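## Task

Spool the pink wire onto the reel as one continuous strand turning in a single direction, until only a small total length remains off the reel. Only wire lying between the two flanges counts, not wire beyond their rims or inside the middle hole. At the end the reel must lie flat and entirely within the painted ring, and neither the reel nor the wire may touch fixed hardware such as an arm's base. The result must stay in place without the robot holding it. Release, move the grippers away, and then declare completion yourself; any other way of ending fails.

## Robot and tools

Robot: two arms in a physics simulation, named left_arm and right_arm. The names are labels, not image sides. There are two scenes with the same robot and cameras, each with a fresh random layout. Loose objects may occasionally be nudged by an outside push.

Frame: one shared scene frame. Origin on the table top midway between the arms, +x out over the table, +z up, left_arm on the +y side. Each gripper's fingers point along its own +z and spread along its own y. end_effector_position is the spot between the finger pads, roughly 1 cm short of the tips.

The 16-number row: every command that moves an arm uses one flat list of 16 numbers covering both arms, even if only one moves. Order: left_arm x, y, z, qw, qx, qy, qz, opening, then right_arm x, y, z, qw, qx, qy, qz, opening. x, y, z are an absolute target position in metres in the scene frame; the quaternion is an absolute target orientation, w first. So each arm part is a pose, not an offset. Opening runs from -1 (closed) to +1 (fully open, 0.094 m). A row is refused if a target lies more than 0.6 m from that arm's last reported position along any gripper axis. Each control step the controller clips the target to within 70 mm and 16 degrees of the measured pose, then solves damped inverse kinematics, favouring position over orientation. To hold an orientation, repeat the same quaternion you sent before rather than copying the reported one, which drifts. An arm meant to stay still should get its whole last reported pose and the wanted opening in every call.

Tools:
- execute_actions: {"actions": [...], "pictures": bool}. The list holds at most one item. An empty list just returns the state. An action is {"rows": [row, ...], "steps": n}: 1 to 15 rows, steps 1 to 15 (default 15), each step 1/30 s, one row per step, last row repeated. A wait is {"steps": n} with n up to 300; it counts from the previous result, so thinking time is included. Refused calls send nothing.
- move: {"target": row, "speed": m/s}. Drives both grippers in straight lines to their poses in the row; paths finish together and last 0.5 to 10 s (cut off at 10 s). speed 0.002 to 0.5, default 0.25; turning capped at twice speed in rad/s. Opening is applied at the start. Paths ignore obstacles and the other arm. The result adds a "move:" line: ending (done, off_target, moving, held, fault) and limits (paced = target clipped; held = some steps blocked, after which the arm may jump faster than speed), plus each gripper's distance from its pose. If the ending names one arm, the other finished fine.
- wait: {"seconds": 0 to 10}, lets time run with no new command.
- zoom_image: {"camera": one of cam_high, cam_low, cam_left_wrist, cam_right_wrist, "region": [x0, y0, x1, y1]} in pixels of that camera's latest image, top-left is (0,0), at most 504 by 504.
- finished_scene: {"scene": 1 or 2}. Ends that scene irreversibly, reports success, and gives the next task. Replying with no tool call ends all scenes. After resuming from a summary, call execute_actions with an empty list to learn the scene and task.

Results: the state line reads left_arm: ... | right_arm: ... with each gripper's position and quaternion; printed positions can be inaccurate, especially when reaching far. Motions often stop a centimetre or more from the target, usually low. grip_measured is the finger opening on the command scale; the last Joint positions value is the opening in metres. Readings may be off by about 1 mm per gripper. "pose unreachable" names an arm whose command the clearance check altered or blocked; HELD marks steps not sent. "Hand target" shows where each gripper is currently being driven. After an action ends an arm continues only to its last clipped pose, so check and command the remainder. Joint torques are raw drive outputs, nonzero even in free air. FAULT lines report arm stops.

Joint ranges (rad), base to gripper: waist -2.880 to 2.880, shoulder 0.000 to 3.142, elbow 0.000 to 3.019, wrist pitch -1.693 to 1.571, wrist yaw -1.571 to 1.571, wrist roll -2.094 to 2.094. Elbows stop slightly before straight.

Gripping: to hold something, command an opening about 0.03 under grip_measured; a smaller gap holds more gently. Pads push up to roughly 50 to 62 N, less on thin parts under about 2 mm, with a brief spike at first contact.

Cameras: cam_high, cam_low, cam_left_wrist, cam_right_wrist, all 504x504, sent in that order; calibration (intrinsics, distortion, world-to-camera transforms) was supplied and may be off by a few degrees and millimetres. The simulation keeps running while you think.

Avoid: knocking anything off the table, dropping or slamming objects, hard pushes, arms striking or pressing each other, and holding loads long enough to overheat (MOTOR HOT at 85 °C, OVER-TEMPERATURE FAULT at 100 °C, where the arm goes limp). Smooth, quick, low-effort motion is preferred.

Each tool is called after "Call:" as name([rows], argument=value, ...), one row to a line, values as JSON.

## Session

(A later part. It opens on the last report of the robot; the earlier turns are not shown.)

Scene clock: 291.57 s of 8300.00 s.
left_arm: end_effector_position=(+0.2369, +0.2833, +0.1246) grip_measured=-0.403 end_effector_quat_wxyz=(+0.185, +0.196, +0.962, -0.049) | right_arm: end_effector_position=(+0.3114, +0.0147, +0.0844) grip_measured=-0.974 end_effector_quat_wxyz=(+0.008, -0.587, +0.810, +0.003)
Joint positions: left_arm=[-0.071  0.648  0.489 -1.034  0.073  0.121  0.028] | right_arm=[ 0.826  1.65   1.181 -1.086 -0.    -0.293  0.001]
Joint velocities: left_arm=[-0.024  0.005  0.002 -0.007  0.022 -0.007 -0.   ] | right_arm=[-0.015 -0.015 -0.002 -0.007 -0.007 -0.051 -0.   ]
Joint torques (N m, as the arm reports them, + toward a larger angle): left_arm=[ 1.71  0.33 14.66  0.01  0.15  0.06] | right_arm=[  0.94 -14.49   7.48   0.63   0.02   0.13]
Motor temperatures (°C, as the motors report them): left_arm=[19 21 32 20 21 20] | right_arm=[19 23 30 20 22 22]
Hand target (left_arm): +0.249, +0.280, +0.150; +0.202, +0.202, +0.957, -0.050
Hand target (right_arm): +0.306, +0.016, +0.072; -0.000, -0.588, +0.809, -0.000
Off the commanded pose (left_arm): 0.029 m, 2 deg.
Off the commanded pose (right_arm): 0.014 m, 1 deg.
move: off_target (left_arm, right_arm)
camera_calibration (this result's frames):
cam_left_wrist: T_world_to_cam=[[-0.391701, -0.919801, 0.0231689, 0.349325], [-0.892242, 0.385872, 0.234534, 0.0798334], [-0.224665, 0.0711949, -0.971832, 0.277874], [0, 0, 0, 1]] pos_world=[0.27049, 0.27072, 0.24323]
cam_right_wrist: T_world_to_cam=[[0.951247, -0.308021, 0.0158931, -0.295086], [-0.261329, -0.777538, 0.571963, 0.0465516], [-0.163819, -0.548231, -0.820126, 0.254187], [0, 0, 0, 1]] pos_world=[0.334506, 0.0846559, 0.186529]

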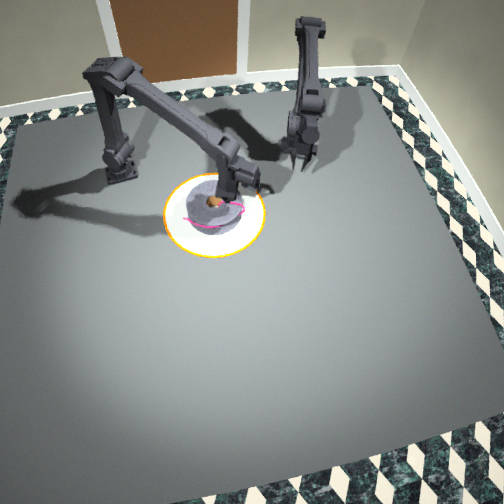

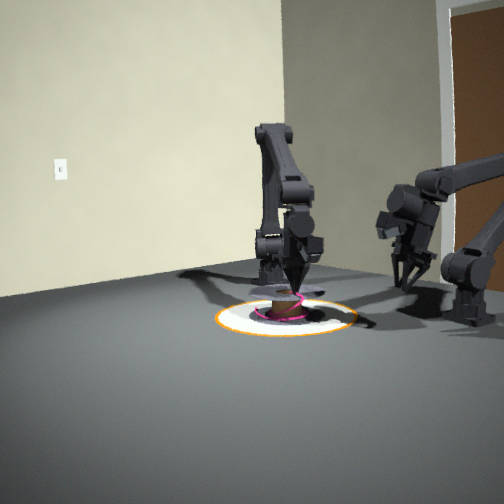

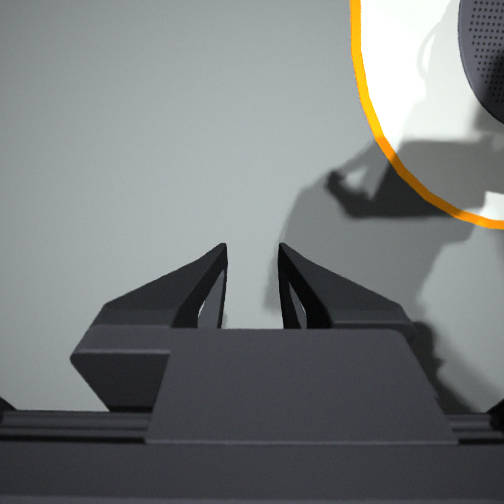

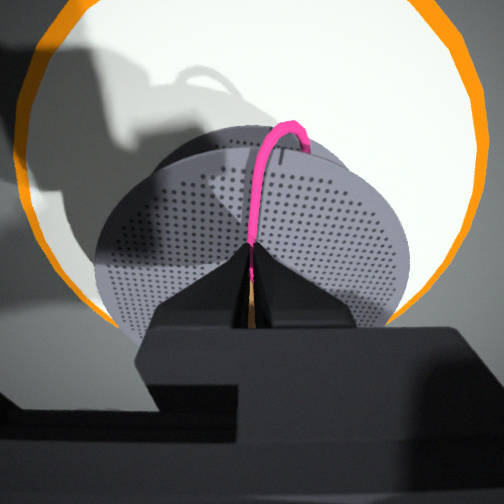

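Call:
move(target=[0.25,0.28,0.15,0.2,0.2,0.95,-0.05,-0.4, 0.325,0.06,0.145,0,-0.588,0.809,0,-1], speed=0.06)

Call:
move(target=[0.25,0.28,0.15,0.2,0.2,0.95,-0.05,-0.4, 0.295,0.125,0.11,0,0.259,0.966,0,-1], speed=0.15)

Call:
move(target=[0.25,0.28,0.15,0.2,0.2,0.95,-0.05,-0.4, 0.275,0.115,0.025,0,0.259,0.966,0,-1], speed=0.08)

Scene clock: 296.90 s of 8300.00 s.
left_arm: end_effector_position=(+0.2369, +0.2833, +0.1246) grip_measured=-0.403 end_effector_quat_wxyz=(+0.185, +0.196, +0.962, -0.049) | right_arm: end_effector_position=(+0.3222, +0.0406, +0.1370) grip_measured=-0.974 end_effector_quat_wxyz=(-0.008, -0.586, +0.811, -0.003)
Joint positions: left_arm=[-0.071  0.648  0.489 -1.034  0.073  0.122  0.028] | right_arm=[ 0.839  1.684  1.375 -1.279 -0.    -0.278  0.001]
Joint velocities: left_arm=[-0.005 -0.005  0.017 -0.007 -0.022  0.007 -0.   ] | right_arm=[-0.015  0.015 -0.012  0.002 -0.051 -0.037 -0.   ]
Joint torques (N m, as the arm reports them, + toward a larger angle): left_arm=[ 1.72  0.3  14.67  0.01  0.14  0.06] | right_arm=[  1.42 -15.48  13.86  -0.4    0.01   0.17]
Motor temperatures (°C, as the motors report them): left_arm=[19 21 33 20 21 20] | right_arm=[19 23 31 20 22 22]
Hand target (left_arm): +0.249, +0.280, +0.150; +0.202, +0.202, +0.957, -0.050
Hand target (right_arm): +0.325, +0.059, +0.145; +0.000, -0.588, +0.809, +0.000
Off the commanded pose (left_arm): 0.029 m, 2 deg.
Off the commanded pose (right_arm): 0.021 m, 1 deg.
After step 90, 0.70 s passed at rest.
move: off_target (left_arm, right_arm)
camera_calibration (this result's frames):
cam_left_wrist: T_world_to_cam=[[-0.392027, -0.919665, 0.023026, 0.349381], [-0.892121, 0.386158, 0.234527, 0.0797246], [-0.224578, 0.0713989, -0.971837, 0.277796], [0, 0, 0, 1]] pos_world=[0.270478, 0.270693, 0.24323]
cam_right_wrist: T_world_to_cam=[[0.95075, -0.309893, 0.00631436, -0.296661], [-0.251945, -0.760779, 0.598114, 0.0321586], [-0.180547, -0.570248, -0.801386, 0.317039], [0, 0, 0, 1]] pos_world=[0.347393, 0.113323, 0.236709]

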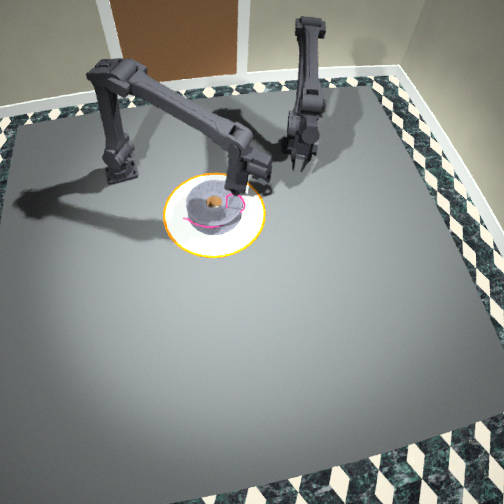

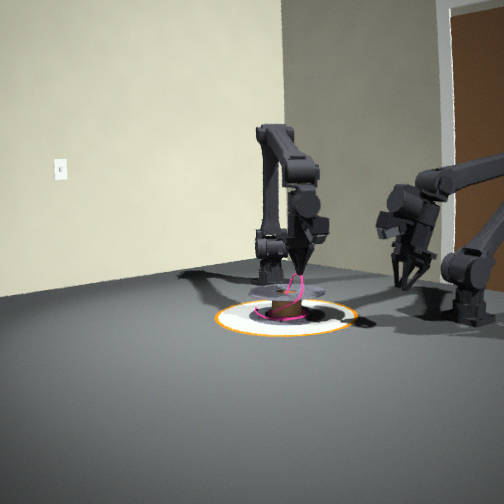

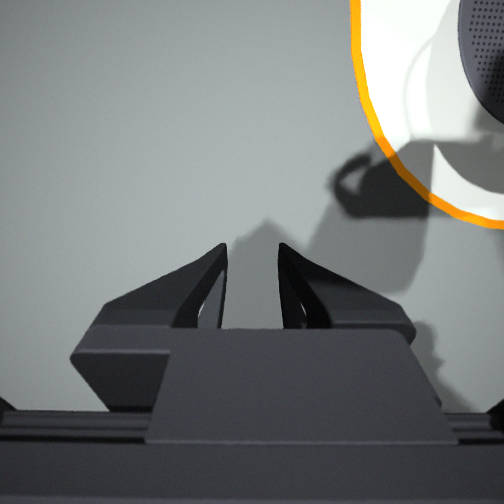

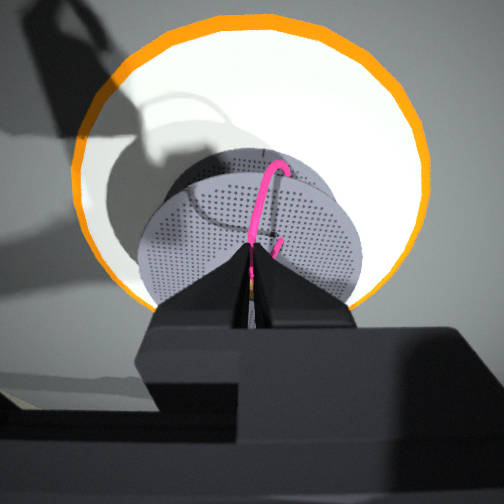

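Scene clock: 303.30 s of 8300.00 s.
left_arm: end_effector_position=(+0.2369, +0.2833, +0.1246) grip_measured=-0.403 end_effector_quat_wxyz=(+0.185, +0.196, +0.962, -0.049) | right_arm: end_effector_position=(+0.2918, +0.1008, +0.1045) grip_measured=-0.975 end_effector_quat_wxyz=(-0.006, +0.260, +0.965, -0.020)
Joint positions: left_arm=[-0.071  0.648  0.489 -1.034  0.073  0.122  0.028] | right_arm=[ 0.95   1.814  1.462 -1.26  -0.003  1.61   0.001]
Joint velocities: left_arm=[-0.015  0.005 -0.002 -0.012  0.037 -0.066 -0.   ] | right_arm=[-0.005  0.015  0.002 -0.002  0.007  0.095  0.001]
Joint torques (N m, as the arm reports them, + toward a larger angle): left_arm=[ 1.7   0.3  14.67  0.01  0.14  0.05] | right_arm=[  1.36 -16.85  13.65   0.33   0.22   0.17]
Motor temperatures (°C, as the motors report them): left_arm=[19 21 34 20 21 20] | right_arm=[19 23 32 20 22 22]
Hand target (left_arm): +0.249, +0.280, +0.150; +0.202, +0.202, +0.957, -0.050
Hand target (right_arm): +0.295, +0.124, +0.111; -0.000, +0.259, +0.966, -0.000
Off the commanded pose (left_arm): 0.029 m, 2 deg.
Off the commanded pose (right_arm): 0.025 m, 2 deg.
move: off_target (left_arm, right_arm)
camera_calibration (this result's frames):
cam_left_wrist: T_world_to_cam=[[-0.392027, -0.919665, 0.023026, 0.349381], [-0.892121, 0.386158, 0.234527, 0.0797246], [-0.224578, 0.0713989, -0.971837, 0.277796], [0, 0, 0, 1]] pos_world=[0.270478, 0.270693, 0.24323]
cam_right_wrist: T_world_to_cam=[[-0.497384, -0.865962, 0.05215, 0.224964], [-0.687535, 0.430134, 0.585047, 0.0981967], [-0.52906, 0.255138, -0.809321, 0.339119], [0, 0, 0, 1]] pos_world=[0.358822, 0.0660507, 0.205274]

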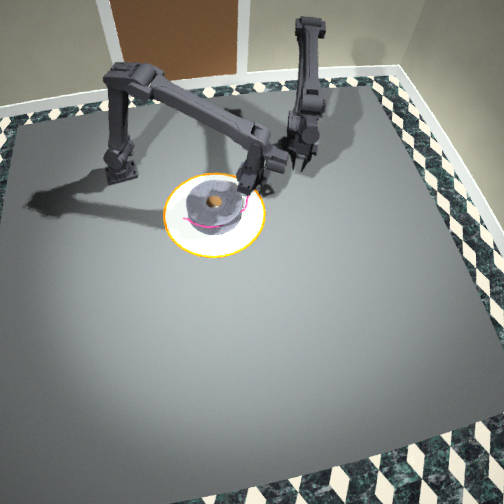

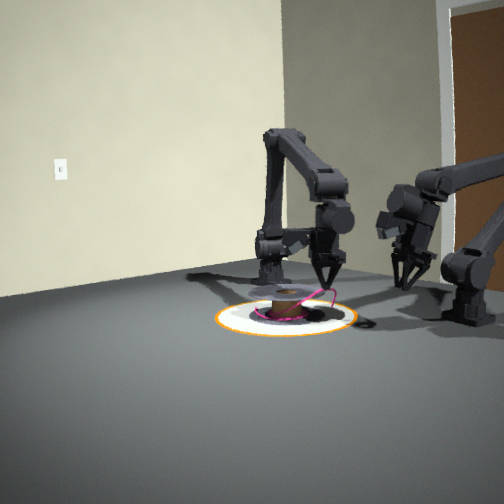

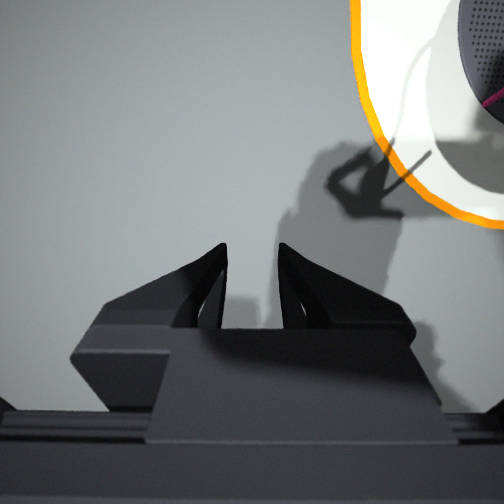

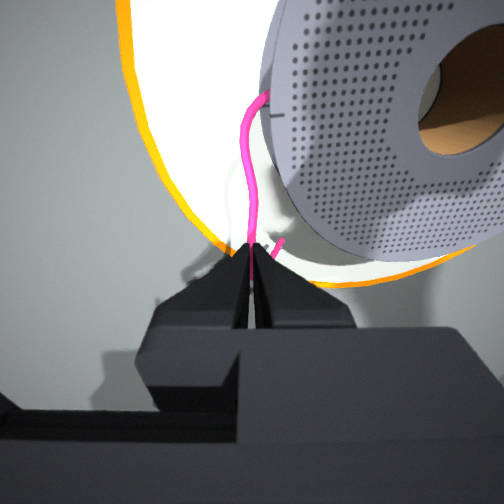

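Scene clock: 304.70 s of 8300.00 s.
left_arm: end_effector_position=(+0.2369, +0.2833, +0.1246) grip_measured=-0.403 end_effector_quat_wxyz=(+0.185, +0.196, +0.962, -0.049) | right_arm: end_effector_position=(+0.2834, +0.1148, +0.0392) grip_measured=-0.975 end_effector_quat_wxyz=(+0.001, +0.260, +0.965, +0.009)
Joint positions: left_arm=[-0.071  0.648  0.489 -1.034  0.073  0.122  0.028] | right_arm=[ 0.976  1.871  1.359 -1.041 -0.002  1.638  0.001]
Joint velocities: left_arm=[-0.015 -0.015  0.012 -0.022 -0.007  0.037 -0.001] | right_arm=[ 0.005 -0.005 -0.002 -0.012  0.007 -0.007 -0.001]
Joint torques (N m, as the arm reports them, + toward a larger angle): left_arm=[ 1.67  0.33 14.67  0.    0.14  0.06] | right_arm=[  1.38 -17.49   7.37   0.46   0.21   0.17]
Motor temperatures (°C, as the motors report them): left_arm=[19 21 34 20 21 20] | right_arm=[19 23 32 20 22 22]
Hand target (left_arm): +0.249, +0.280, +0.150; +0.202, +0.202, +0.957, -0.050
Hand target (right_arm): +0.276, +0.115, +0.025; +0.000, +0.259, +0.966, -0.000
Off the commanded pose (left_arm): 0.029 m, 2 deg.
Off the commanded pose (right_arm): 0.016 m, 1 deg.
move: off_target (left_arm, right_arm)
camera_calibration (this result's frames):
cam_left_wrist: T_world_to_cam=[[-0.392027, -0.919665, 0.023026, 0.349381], [-0.892121, 0.386158, 0.234527, 0.0797246], [-0.224578, 0.0713989, -0.971837, 0.277796], [0, 0, 0, 1]] pos_world=[0.270478, 0.270693, 0.24323]
cam_right_wrist: T_world_to_cam=[[-0.499348, -0.866379, -0.00614232, 0.23916], [-0.703445, 0.40128, 0.586633, 0.132284], [-0.505782, 0.297255, -0.809829, 0.266818], [0, 0, 0, 1]] pos_world=[0.347431, 0.0748074, 0.139944]

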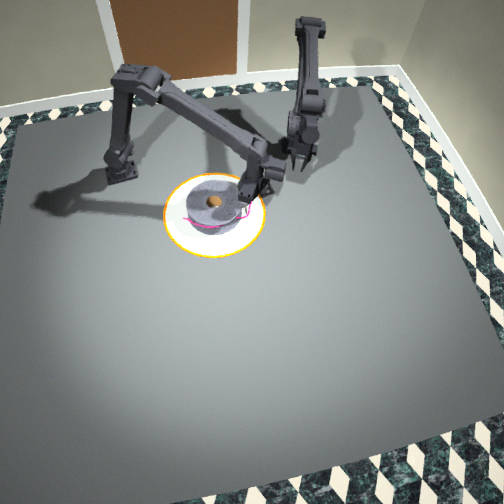

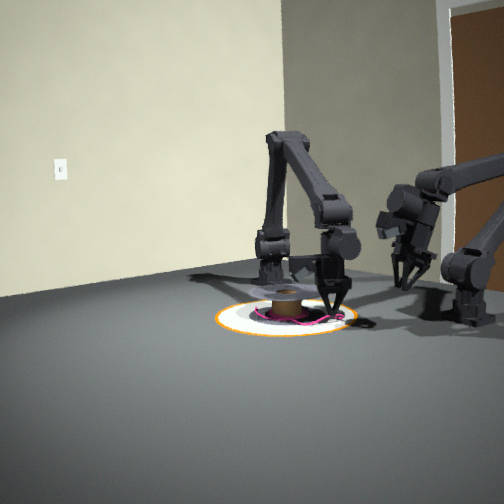

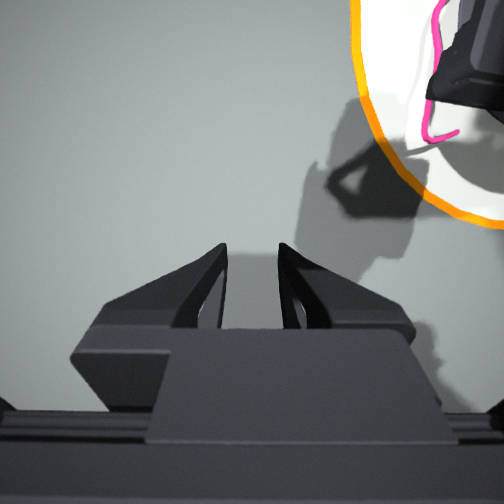

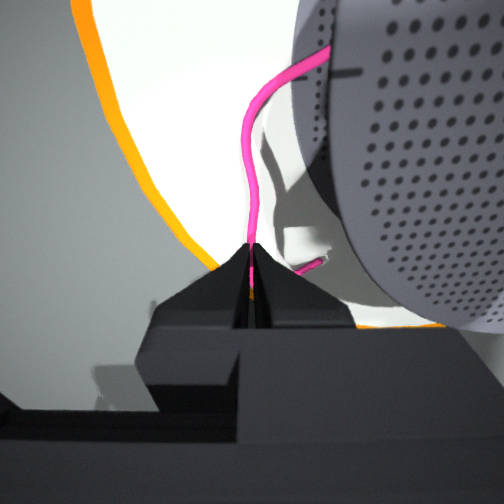

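Call:
move(target=[0.25,0.28,0.15,0.2,0.2,0.95,-0.05,-0.4, 0.222,0.098,0.03,0,0.13,0.991,0,-1], speed=0.05)

Call:
move(target=[0.25,0.28,0.15,0.2,0.2,0.95,-0.05,-0.4, 0.222,0.11,0.13,0,0.13,0.991,0,-0.7], speed=0.1)

Scene clock: 311.13 s of 8300.00 s.
left_arm: end_effector_position=(+0.2369, +0.2833, +0.1246) grip_measured=-0.403 end_effector_quat_wxyz=(+0.185, +0.196, +0.962, -0.049) | right_arm: end_effector_position=(+0.2288, +0.0954, +0.0228) grip_measured=-0.975 end_effector_quat_wxyz=(-0.004, +0.144, +0.990, -0.012)
Joint positions: left_arm=[-0.071  0.648  0.489 -1.034  0.073  0.122  0.028] | right_arm=[ 1.058  1.828  1.243 -1.012 -0.002  1.48   0.001]
Joint velocities: left_arm=[ 0.005 -0.015 -0.027 -0.002  0.007 -0.007 -0.001] | right_arm=[-0.015 -0.005  0.007 -0.007  0.037 -0.051 -0.   ]
Joint torques (N m, as the arm reports them, + toward a larger angle): left_arm=[ 1.72  0.25 14.66  0.01  0.14  0.06] | right_arm=[  1.41 -19.96   6.72   0.46   0.18  -0.04]
Motor temperatures (°C, as the motors report them): left_arm=[19 20 35 20 21 20] | right_arm=[19 23 31 20 22 22]
Hand target (left_arm): +0.249, +0.280, +0.150; +0.202, +0.202, +0.957, -0.050
Hand target (right_arm): +0.222, +0.099, +0.030; -0.000, +0.130, +0.991, -0.001
Off the commanded pose (left_arm): 0.029 m, 2 deg.
Off the commanded pose (right_arm): 0.010 m, 2 deg.
After step 90, 0.50 s passed at rest.
move: off_target (left_arm)
camera_calibration (this result's frames):
cam_left_wrist: T_world_to_cam=[[-0.392027, -0.919665, 0.023026, 0.349381], [-0.892121, 0.386158, 0.234527, 0.0797246], [-0.224578, 0.0713989, -0.971837, 0.277796], [0, 0, 0, 1]] pos_world=[0.270478, 0.270693, 0.24323]
cam_right_wrist: T_world_to_cam=[[-0.280009, -0.959301, 0.0365645, 0.15271], [-0.77064, 0.247327, 0.587319, 0.141353], [-0.572459, 0.136277, -0.808529, 0.262312], [0, 0, 0, 1]] pos_world=[0.301855, 0.075787, 0.123484]

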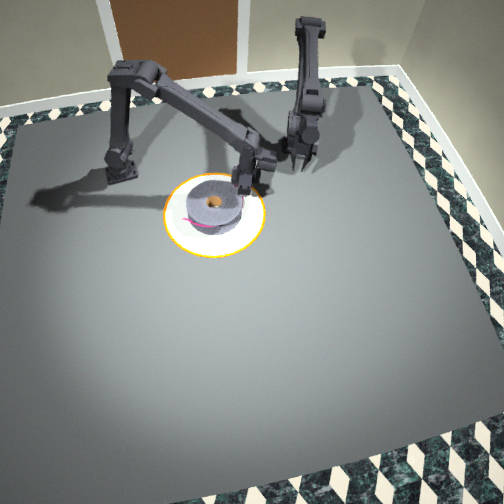

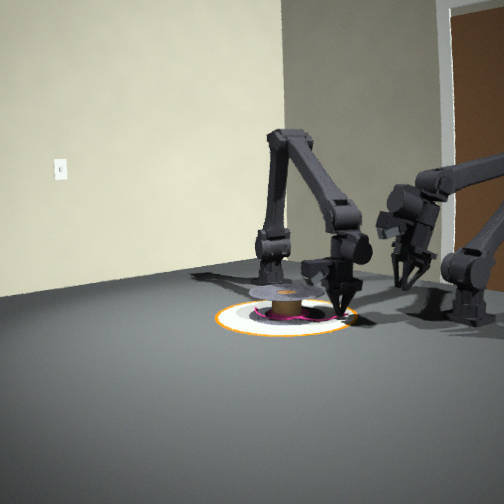

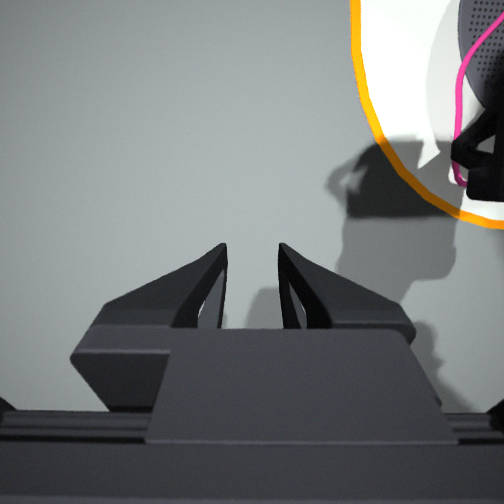

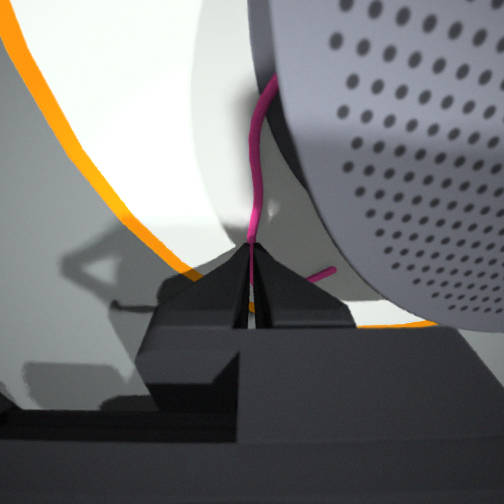

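Scene clock: 312.60 s of 8300.00 s.
left_arm: end_effector_position=(+0.2369, +0.2833, +0.1246) grip_measured=-0.403 end_effector_quat_wxyz=(+0.185, +0.196, +0.962, -0.049) | right_arm: end_effector_position=(+0.2225, +0.0913, +0.1059) grip_measured=-0.702 end_effector_quat_wxyz=(-0.007, +0.139, +0.990, -0.025)
Joint positions: left_arm=[-0.071  0.648  0.489 -1.034  0.073  0.122  0.028] | right_arm=[ 1.066  1.728  1.346 -1.24  -0.002  1.48   0.014]
Joint velocities: left_arm=[ 0.015 -0.005  0.007 -0.022 -0.066 -0.022 -0.   ] | right_arm=[-0.005  0.005 -0.017 -0.002  0.022  0.007 -0.001]
Joint torques (N m, as the arm reports them, + toward a larger angle): left_arm=[ 1.74  0.3  14.67 -0.01  0.13  0.05] | right_arm=[  1.28 -18.41  12.99  -0.45   0.19   0.01]
Motor temperatures (°C, as the motors report them): left_arm=[19 20 35 20 21 20] | right_arm=[19 23 31 20 22 22]
Hand target (left_arm): +0.249, +0.280, +0.150; +0.202, +0.202, +0.957, -0.050
Hand target (right_arm): +0.222, +0.108, +0.130; +0.000, +0.130, +0.992, +0.000
Off the commanded pose (left_arm): 0.029 m, 2 deg.
Off the commanded pose (right_arm): 0.030 m, 3 deg.
move: off_target (left_arm, right_arm)
camera_calibration (this result's frames):
cam_left_wrist: T_world_to_cam=[[-0.392027, -0.919665, 0.023026, 0.349381], [-0.892121, 0.386158, 0.234527, 0.0797246], [-0.224578, 0.0713989, -0.971837, 0.277796], [0, 0, 0, 1]] pos_world=[0.270478, 0.270693, 0.24323]
cam_right_wrist: T_world_to_cam=[[-0.271127, -0.960546, 0.0619769, 0.1394], [-0.767346, 0.254567, 0.588536, 0.0871986], [-0.581094, 0.11201, -0.806092, 0.330373], [0, 0, 0, 1]] pos_world=[0.296684, 0.0746967, 0.206352]

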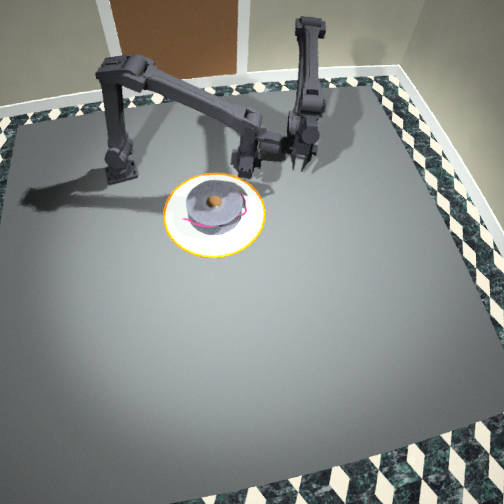

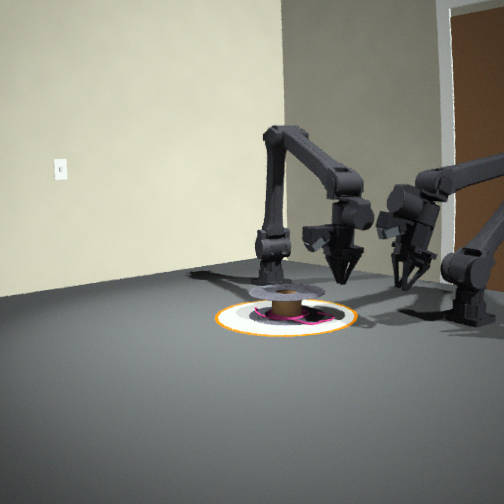

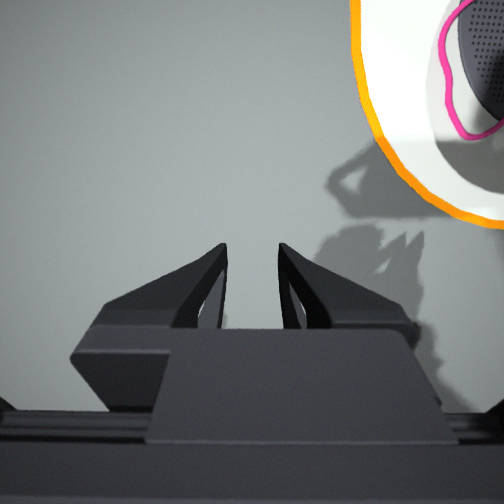

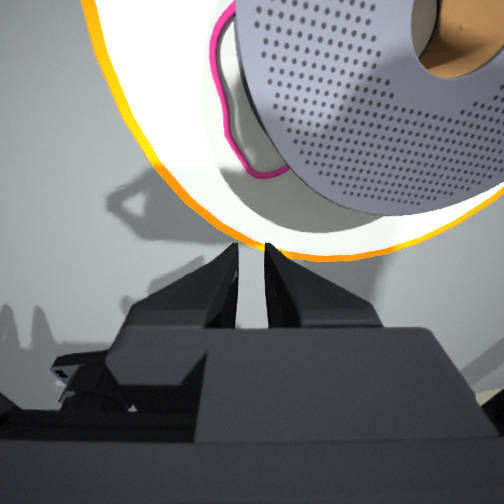

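Call:
move(target=[0.25,0.28,0.15,0.2,0.2,0.95,-0.05,-0.4, 0.298,-0.03,0.11,0,0.13,0.991,0,-1], speed=0.15)

Call:
move(target=[0.22,0.085,0.055,0.397,0.527,0.687,-0.304,-0.4, 0.298,-0.03,0.11,0,0.13,0.991,0,-1], speed=0.15)

Scene clock: 320.60 s of 8300.00 s.
left_arm: end_effector_position=(+0.2369, +0.2833, +0.1246) grip_measured=-0.403 end_effector_quat_wxyz=(+0.185, +0.196, +0.962, -0.049) | right_arm: end_effector_position=(+0.2953, -0.0290, +0.1062) grip_measured=-0.996 end_effector_quat_wxyz=(-0.003, +0.134, +0.991, -0.009)
Joint positions: left_arm=[-0.071  0.648  0.489 -1.034  0.073  0.122  0.028] | right_arm=[ 0.799  1.536  1.106 -1.159  0.003  1.202  0.   ]
Joint velocities: left_arm=[-0.015  0.005 -0.012  0.012  0.007 -0.007 -0.   ] | right_arm=[ 0.005 -0.005 -0.007 -0.012 -0.007 -0.037  0.002]
Joint torques (N m, as the arm reports them, + toward a larger angle): left_arm=[ 1.74  0.31 14.67  0.    0.14  0.06] | right_arm=[ -0.98 -15.57   7.62   0.5    0.05  -0.06]
Motor temperatures (°C, as the motors report them): left_arm=[19 20 37 20 21 20] | right_arm=[19 23 32 20 22 22]
Hand target (left_arm): +0.249, +0.280, +0.150; +0.202, +0.202, +0.957, -0.050
Hand target (right_arm): +0.296, -0.030, +0.109; +0.001, +0.130, +0.992, +0.001
Off the commanded pose (left_arm): 0.029 m, 2 deg.
Off the commanded pose (right_arm): 0.005 m, 1 deg.
After step 90, 3.57 s passed at rest.
move: off_target (left_arm)
camera_calibration (this result's frames):
cam_left_wrist: T_world_to_cam=[[-0.392027, -0.919665, 0.023026, 0.349381], [-0.892121, 0.386158, 0.234527, 0.0797246], [-0.224578, 0.0713989, -0.971837, 0.277796], [0, 0, 0, 1]] pos_world=[0.270478, 0.270693, 0.24323]
cam_right_wrist: T_world_to_cam=[[-0.260962, -0.964915, 0.0289322, 0.0439681], [-0.776505, 0.227624, 0.587561, 0.1755], [-0.573532, 0.130865, -0.808663, 0.384936], [0, 0, 0, 1]] pos_world=[0.368524, -0.047897, 0.206895]

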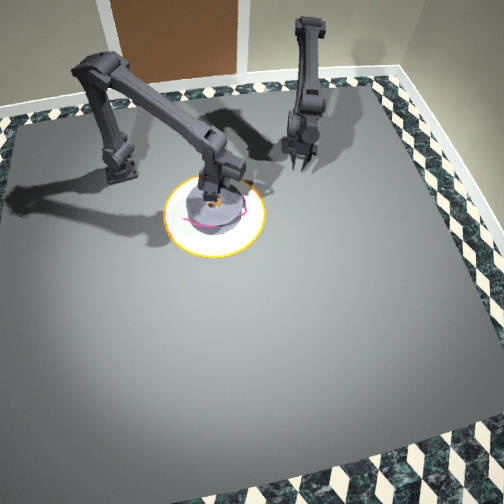

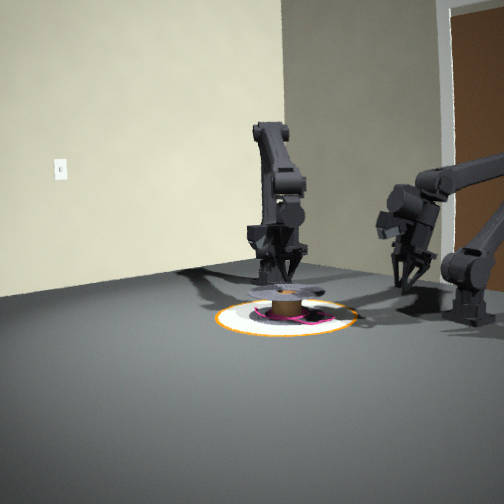

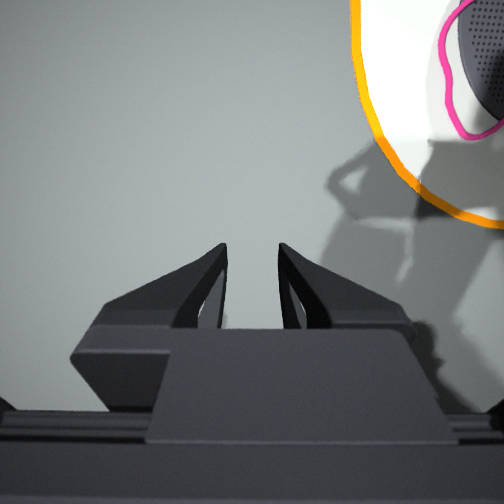

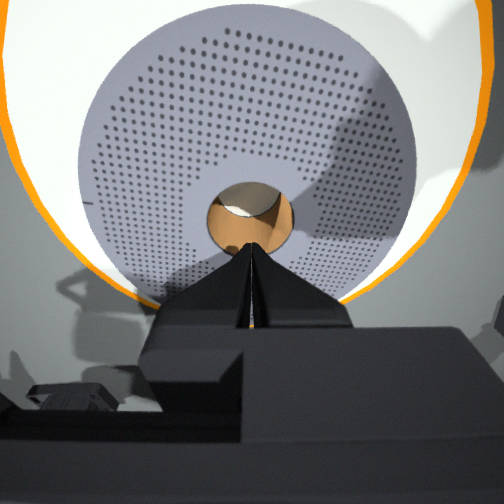

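Scene clock: 324.70 s of 8300.00 s.
left_arm: end_effector_position=(+0.2261, +0.0840, +0.0565) grip_measured=-0.403 end_effector_quat_wxyz=(+0.387, +0.518, +0.697, -0.310) | right_arm: end_effector_position=(+0.2953, -0.0290, +0.1062) grip_measured=-0.996 end_effector_quat_wxyz=(-0.003, +0.131, +0.991, -0.009)
Joint positions: left_arm=[-0.455  1.184  0.199  0.341  0.559  0.343  0.028] | right_arm=[ 0.799  1.536  1.106 -1.159  0.003  1.197  0.   ]
Joint velocities: left_arm=[-0.015  0.005  0.017 -0.002  0.022 -0.007  0.001] | right_arm=[-0.015  0.005 -0.012  0.002  0.051  0.037  0.   ]
Joint torques (N m, as the arm reports them, + toward a larger angle): left_arm=[ 0.46 -3.95  4.99  2.76  0.31  0.07] | right_arm=[ -0.76 -15.28   8.12   0.33   0.04  -0.06]
Motor temperatures (°C, as the motors report them): left_arm=[19 20 35 20 21 20] | right_arm=[19 23 32 20 22 22]
Hand target (left_arm): +0.220, +0.083, +0.055; +0.390, +0.528, +0.688, -0.310
Hand target (right_arm): +0.298, -0.030, +0.110; +0.000, +0.130, +0.992, -0.000
Off the commanded pose (left_arm): 0.006 m, 2 deg.
Off the commanded pose (right_arm): 0.005 m, 1 deg.
move: done
camera_calibration (this result's frames):
cam_left_wrist: T_world_to_cam=[[-0.961301, -0.273473, 0.0333619, 0.237333], [-0.263317, 0.876415, -0.403189, 0.0157108], [0.0810225, -0.396371, -0.914508, 0.190379], [0, 0, 0, 1]] pos_world=[0.216861, 0.126596, 0.172519]
cam_right_wrist: T_world_to_cam=[[-0.255803, -0.966297, 0.0289102, 0.0424072], [-0.777659, 0.223447, 0.587638, 0.175711], [-0.574292, 0.127837, -0.808608, 0.385067], [0, 0, 0, 1]] pos_world=[0.368632, -0.0475102, 0.206888]

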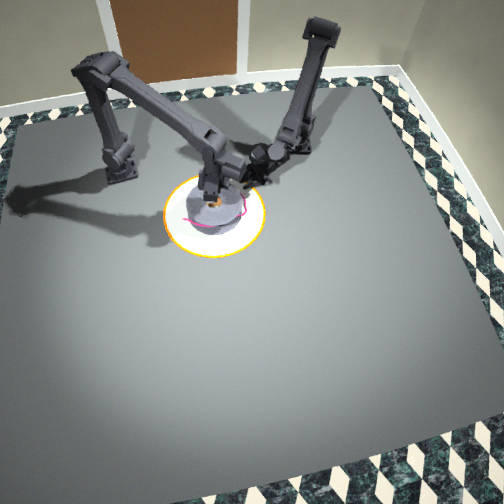

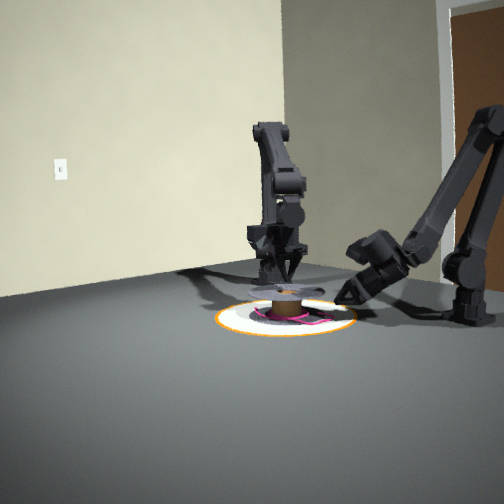

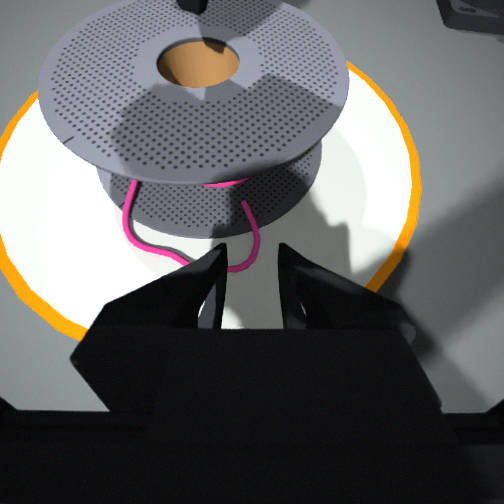

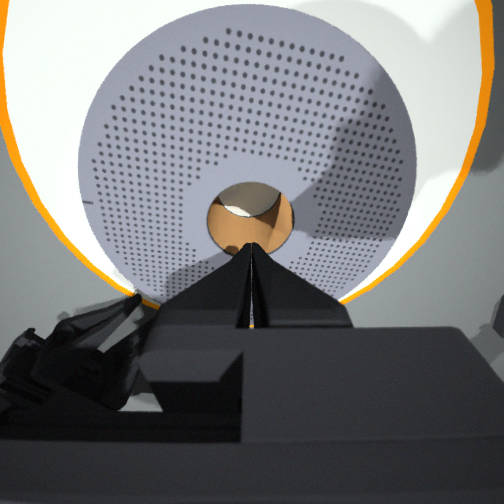

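Call:
move(target=[0.229,0.045,0.014,0.397,0.527,0.687,-0.304,-0.5, 0.297,-0.03,0.048,0,-0.342,0.94,0,-1], speed=0.08)

Call:
move(target=[0.229,0.045,0.014,0.397,0.527,0.687,-0.304,-1, 0.297,-0.03,0.048,0,-0.342,0.94,0,-0.2], speed=0.08)

Scene clock: 337.00 s of 8300.00 s.
left_arm: end_effector_position=(+0.2287, +0.0509, +0.0181) grip_measured=-0.497 end_effector_quat_wxyz=(+0.405, +0.528, +0.683, -0.301) | right_arm: end_effector_position=(+0.2973, -0.0262, +0.0605) grip_measured=-0.996 end_effector_quat_wxyz=(+0.008, -0.338, +0.941, +0.004)
Joint positions: left_arm=[-0.565  1.522  0.215  0.726  0.462  0.305  0.024] | right_arm=[ 0.799  1.582  1.025 -0.995  0.003  0.243  0.   ]
Joint velocities: left_arm=[-0.005 -0.005  0.022 -0.002  0.051 -0.081 -0.001] | right_arm=[ 0.005 -0.005 -0.007  0.002 -0.022  0.037  0.002]
Joint torques (N m, as the arm reports them, + toward a larger angle): left_arm=[ 0.08 -4.51  4.89  1.92 -0.09 -0.33] | right_arm=[ -0.59 -12.62   7.08   0.65  -0.03  -0.06]
Motor temperatures (°C, as the motors report them): left_arm=[19 20 32 21 21 20] | right_arm=[19 23 31 20 21 22]
Hand target (left_arm): +0.229, +0.044, +0.013; +0.397, +0.527, +0.687, -0.305
Hand target (right_arm): +0.297, -0.030, +0.048; -0.000, -0.342, +0.940, -0.000
Off the commanded pose (left_arm): 0.007 m, 1 deg.
Off the commanded pose (right_arm): 0.013 m, 1 deg.
After step 90, 2.93 s passed at rest.
move: off_target (right_arm)
camera_calibration (this result's frames):
cam_left_wrist: T_world_to_cam=[[-0.964851, -0.262394, -0.0145437, 0.233143], [-0.231917, 0.8762, -0.422479, 0.0230527], [0.123599, -0.404256, -0.906256, 0.132471], [0, 0, 0, 1]] pos_world=[0.213921, 0.0945286, 0.133182]
cam_right_wrist: T_world_to_cam=[[0.64003, -0.768292, 0.00939558, -0.21306], [-0.635145, -0.52215, 0.569166, 0.142783], [-0.43238, -0.370251, -0.822169, 0.294461], [0, 0, 0, 1]] pos_world=[0.354372, 0.0198857, 0.162831]

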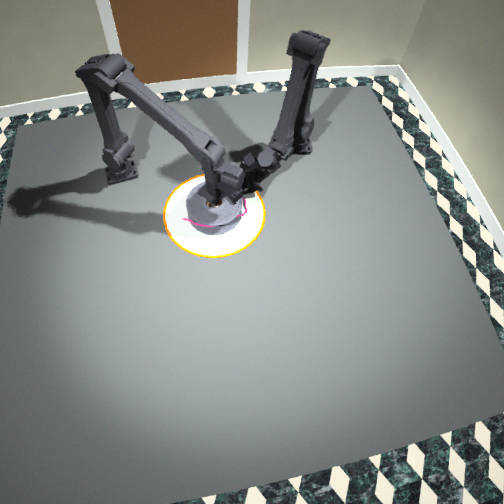

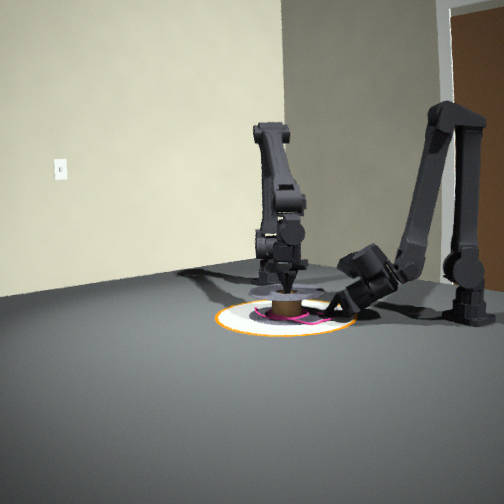

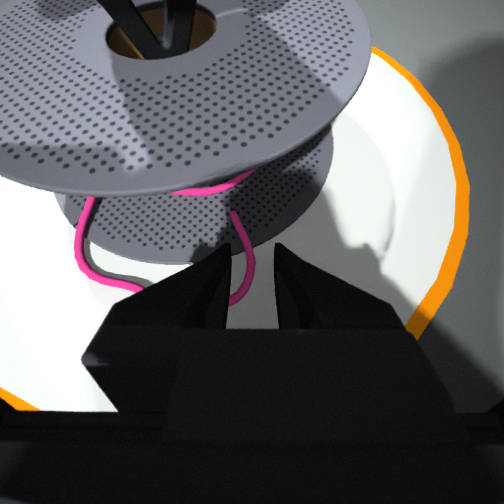

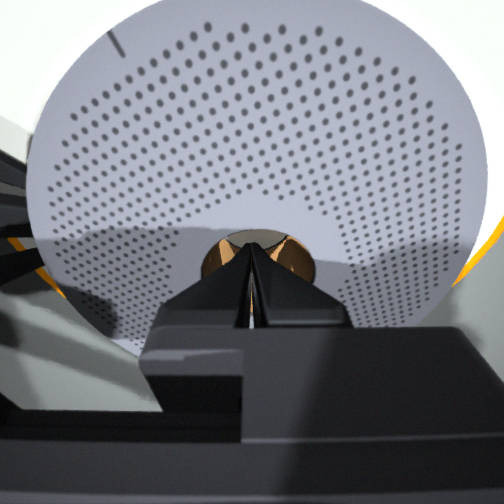

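Scene clock: 337.70 s of 8300.00 s.
left_arm: end_effector_position=(+0.2292, +0.0507, +0.0189) grip_measured=-0.960 end_effector_quat_wxyz=(+0.406, +0.528, +0.682, -0.300) | right_arm: end_effector_position=(+0.2971, -0.0261, +0.0605) grip_measured=-0.248 end_effector_quat_wxyz=(+0.008, -0.339, +0.941, +0.005)
Joint positions: left_arm=[-0.565  1.52   0.216  0.726  0.461  0.305  0.002] | right_arm=[ 0.799  1.582  1.025 -0.995  0.001  0.243  0.035]
Joint velocities: left_arm=[-0.005  0.005  0.007 -0.002 -0.007 -0.037 -0.001] | right_arm=[-0.005  0.005 -0.032 -0.012 -0.051 -0.051 -0.   ]
Joint torques (N m, as the arm reports them, + toward a larger angle): left_arm=[ 0.24 -5.18  4.7   1.53 -0.04 -0.29] | right_arm=[ -0.6  -12.7    7.     0.66   0.01  -0.09]
Motor temperatures (°C, as the motors report them): left_arm=[19 20 32 21 21 20] | right_arm=[19 23 31 20 21 22]
Hand target (left_arm): +0.229, +0.045, +0.014; +0.397, +0.527, +0.687, -0.304
Hand target (right_arm): +0.297, -0.030, +0.048; -0.000, -0.342, +0.940, +0.000
Off the commanded pose (left_arm): 0.008 m, 1 deg.
Off the commanded pose (right_arm): 0.013 m, 1 deg.
move: off_target (right_arm)
camera_calibration (this result's frames):
cam_left_wrist: T_world_to_cam=[[-0.964563, -0.263339, -0.0164636, 0.233593], [-0.231753, 0.875392, -0.424241, 0.0237608], [0.126131, -0.405391, -0.9054, 0.132539], [0, 0, 0, 1]] pos_world=[0.214104, 0.0944444, 0.133927]
cam_right_wrist: T_world_to_cam=[[0.640355, -0.768038, 0.00792045, -0.212806], [-0.634236, -0.522924, 0.569469, 0.142422], [-0.433232, -0.369686, -0.821975, 0.294683], [0, 0, 0, 1]] pos_world=[0.354267, 0.0199727, 0.162803]

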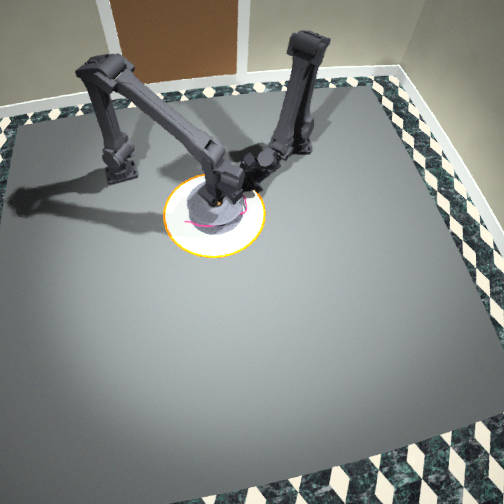

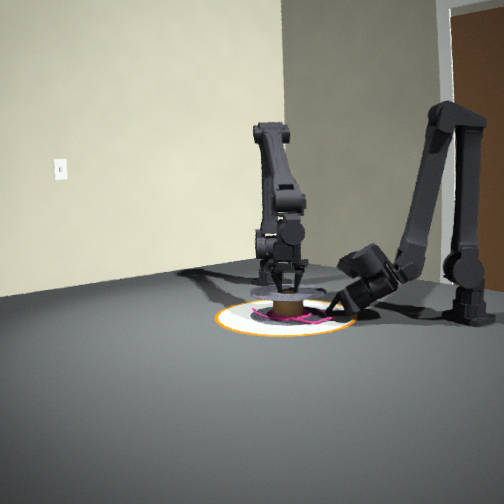

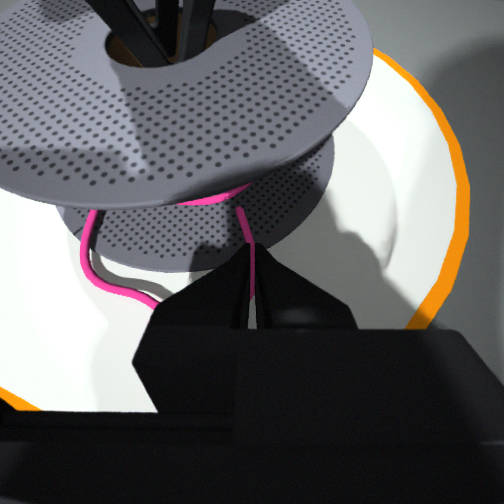

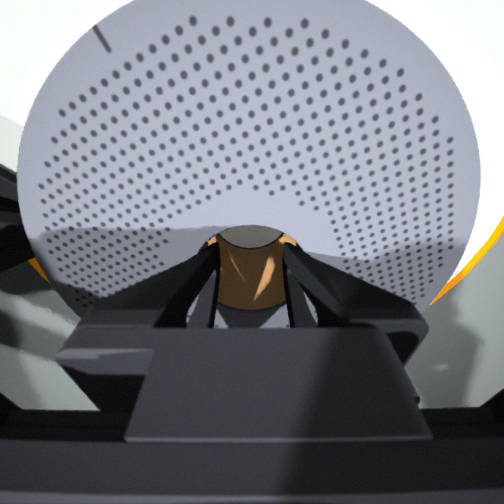

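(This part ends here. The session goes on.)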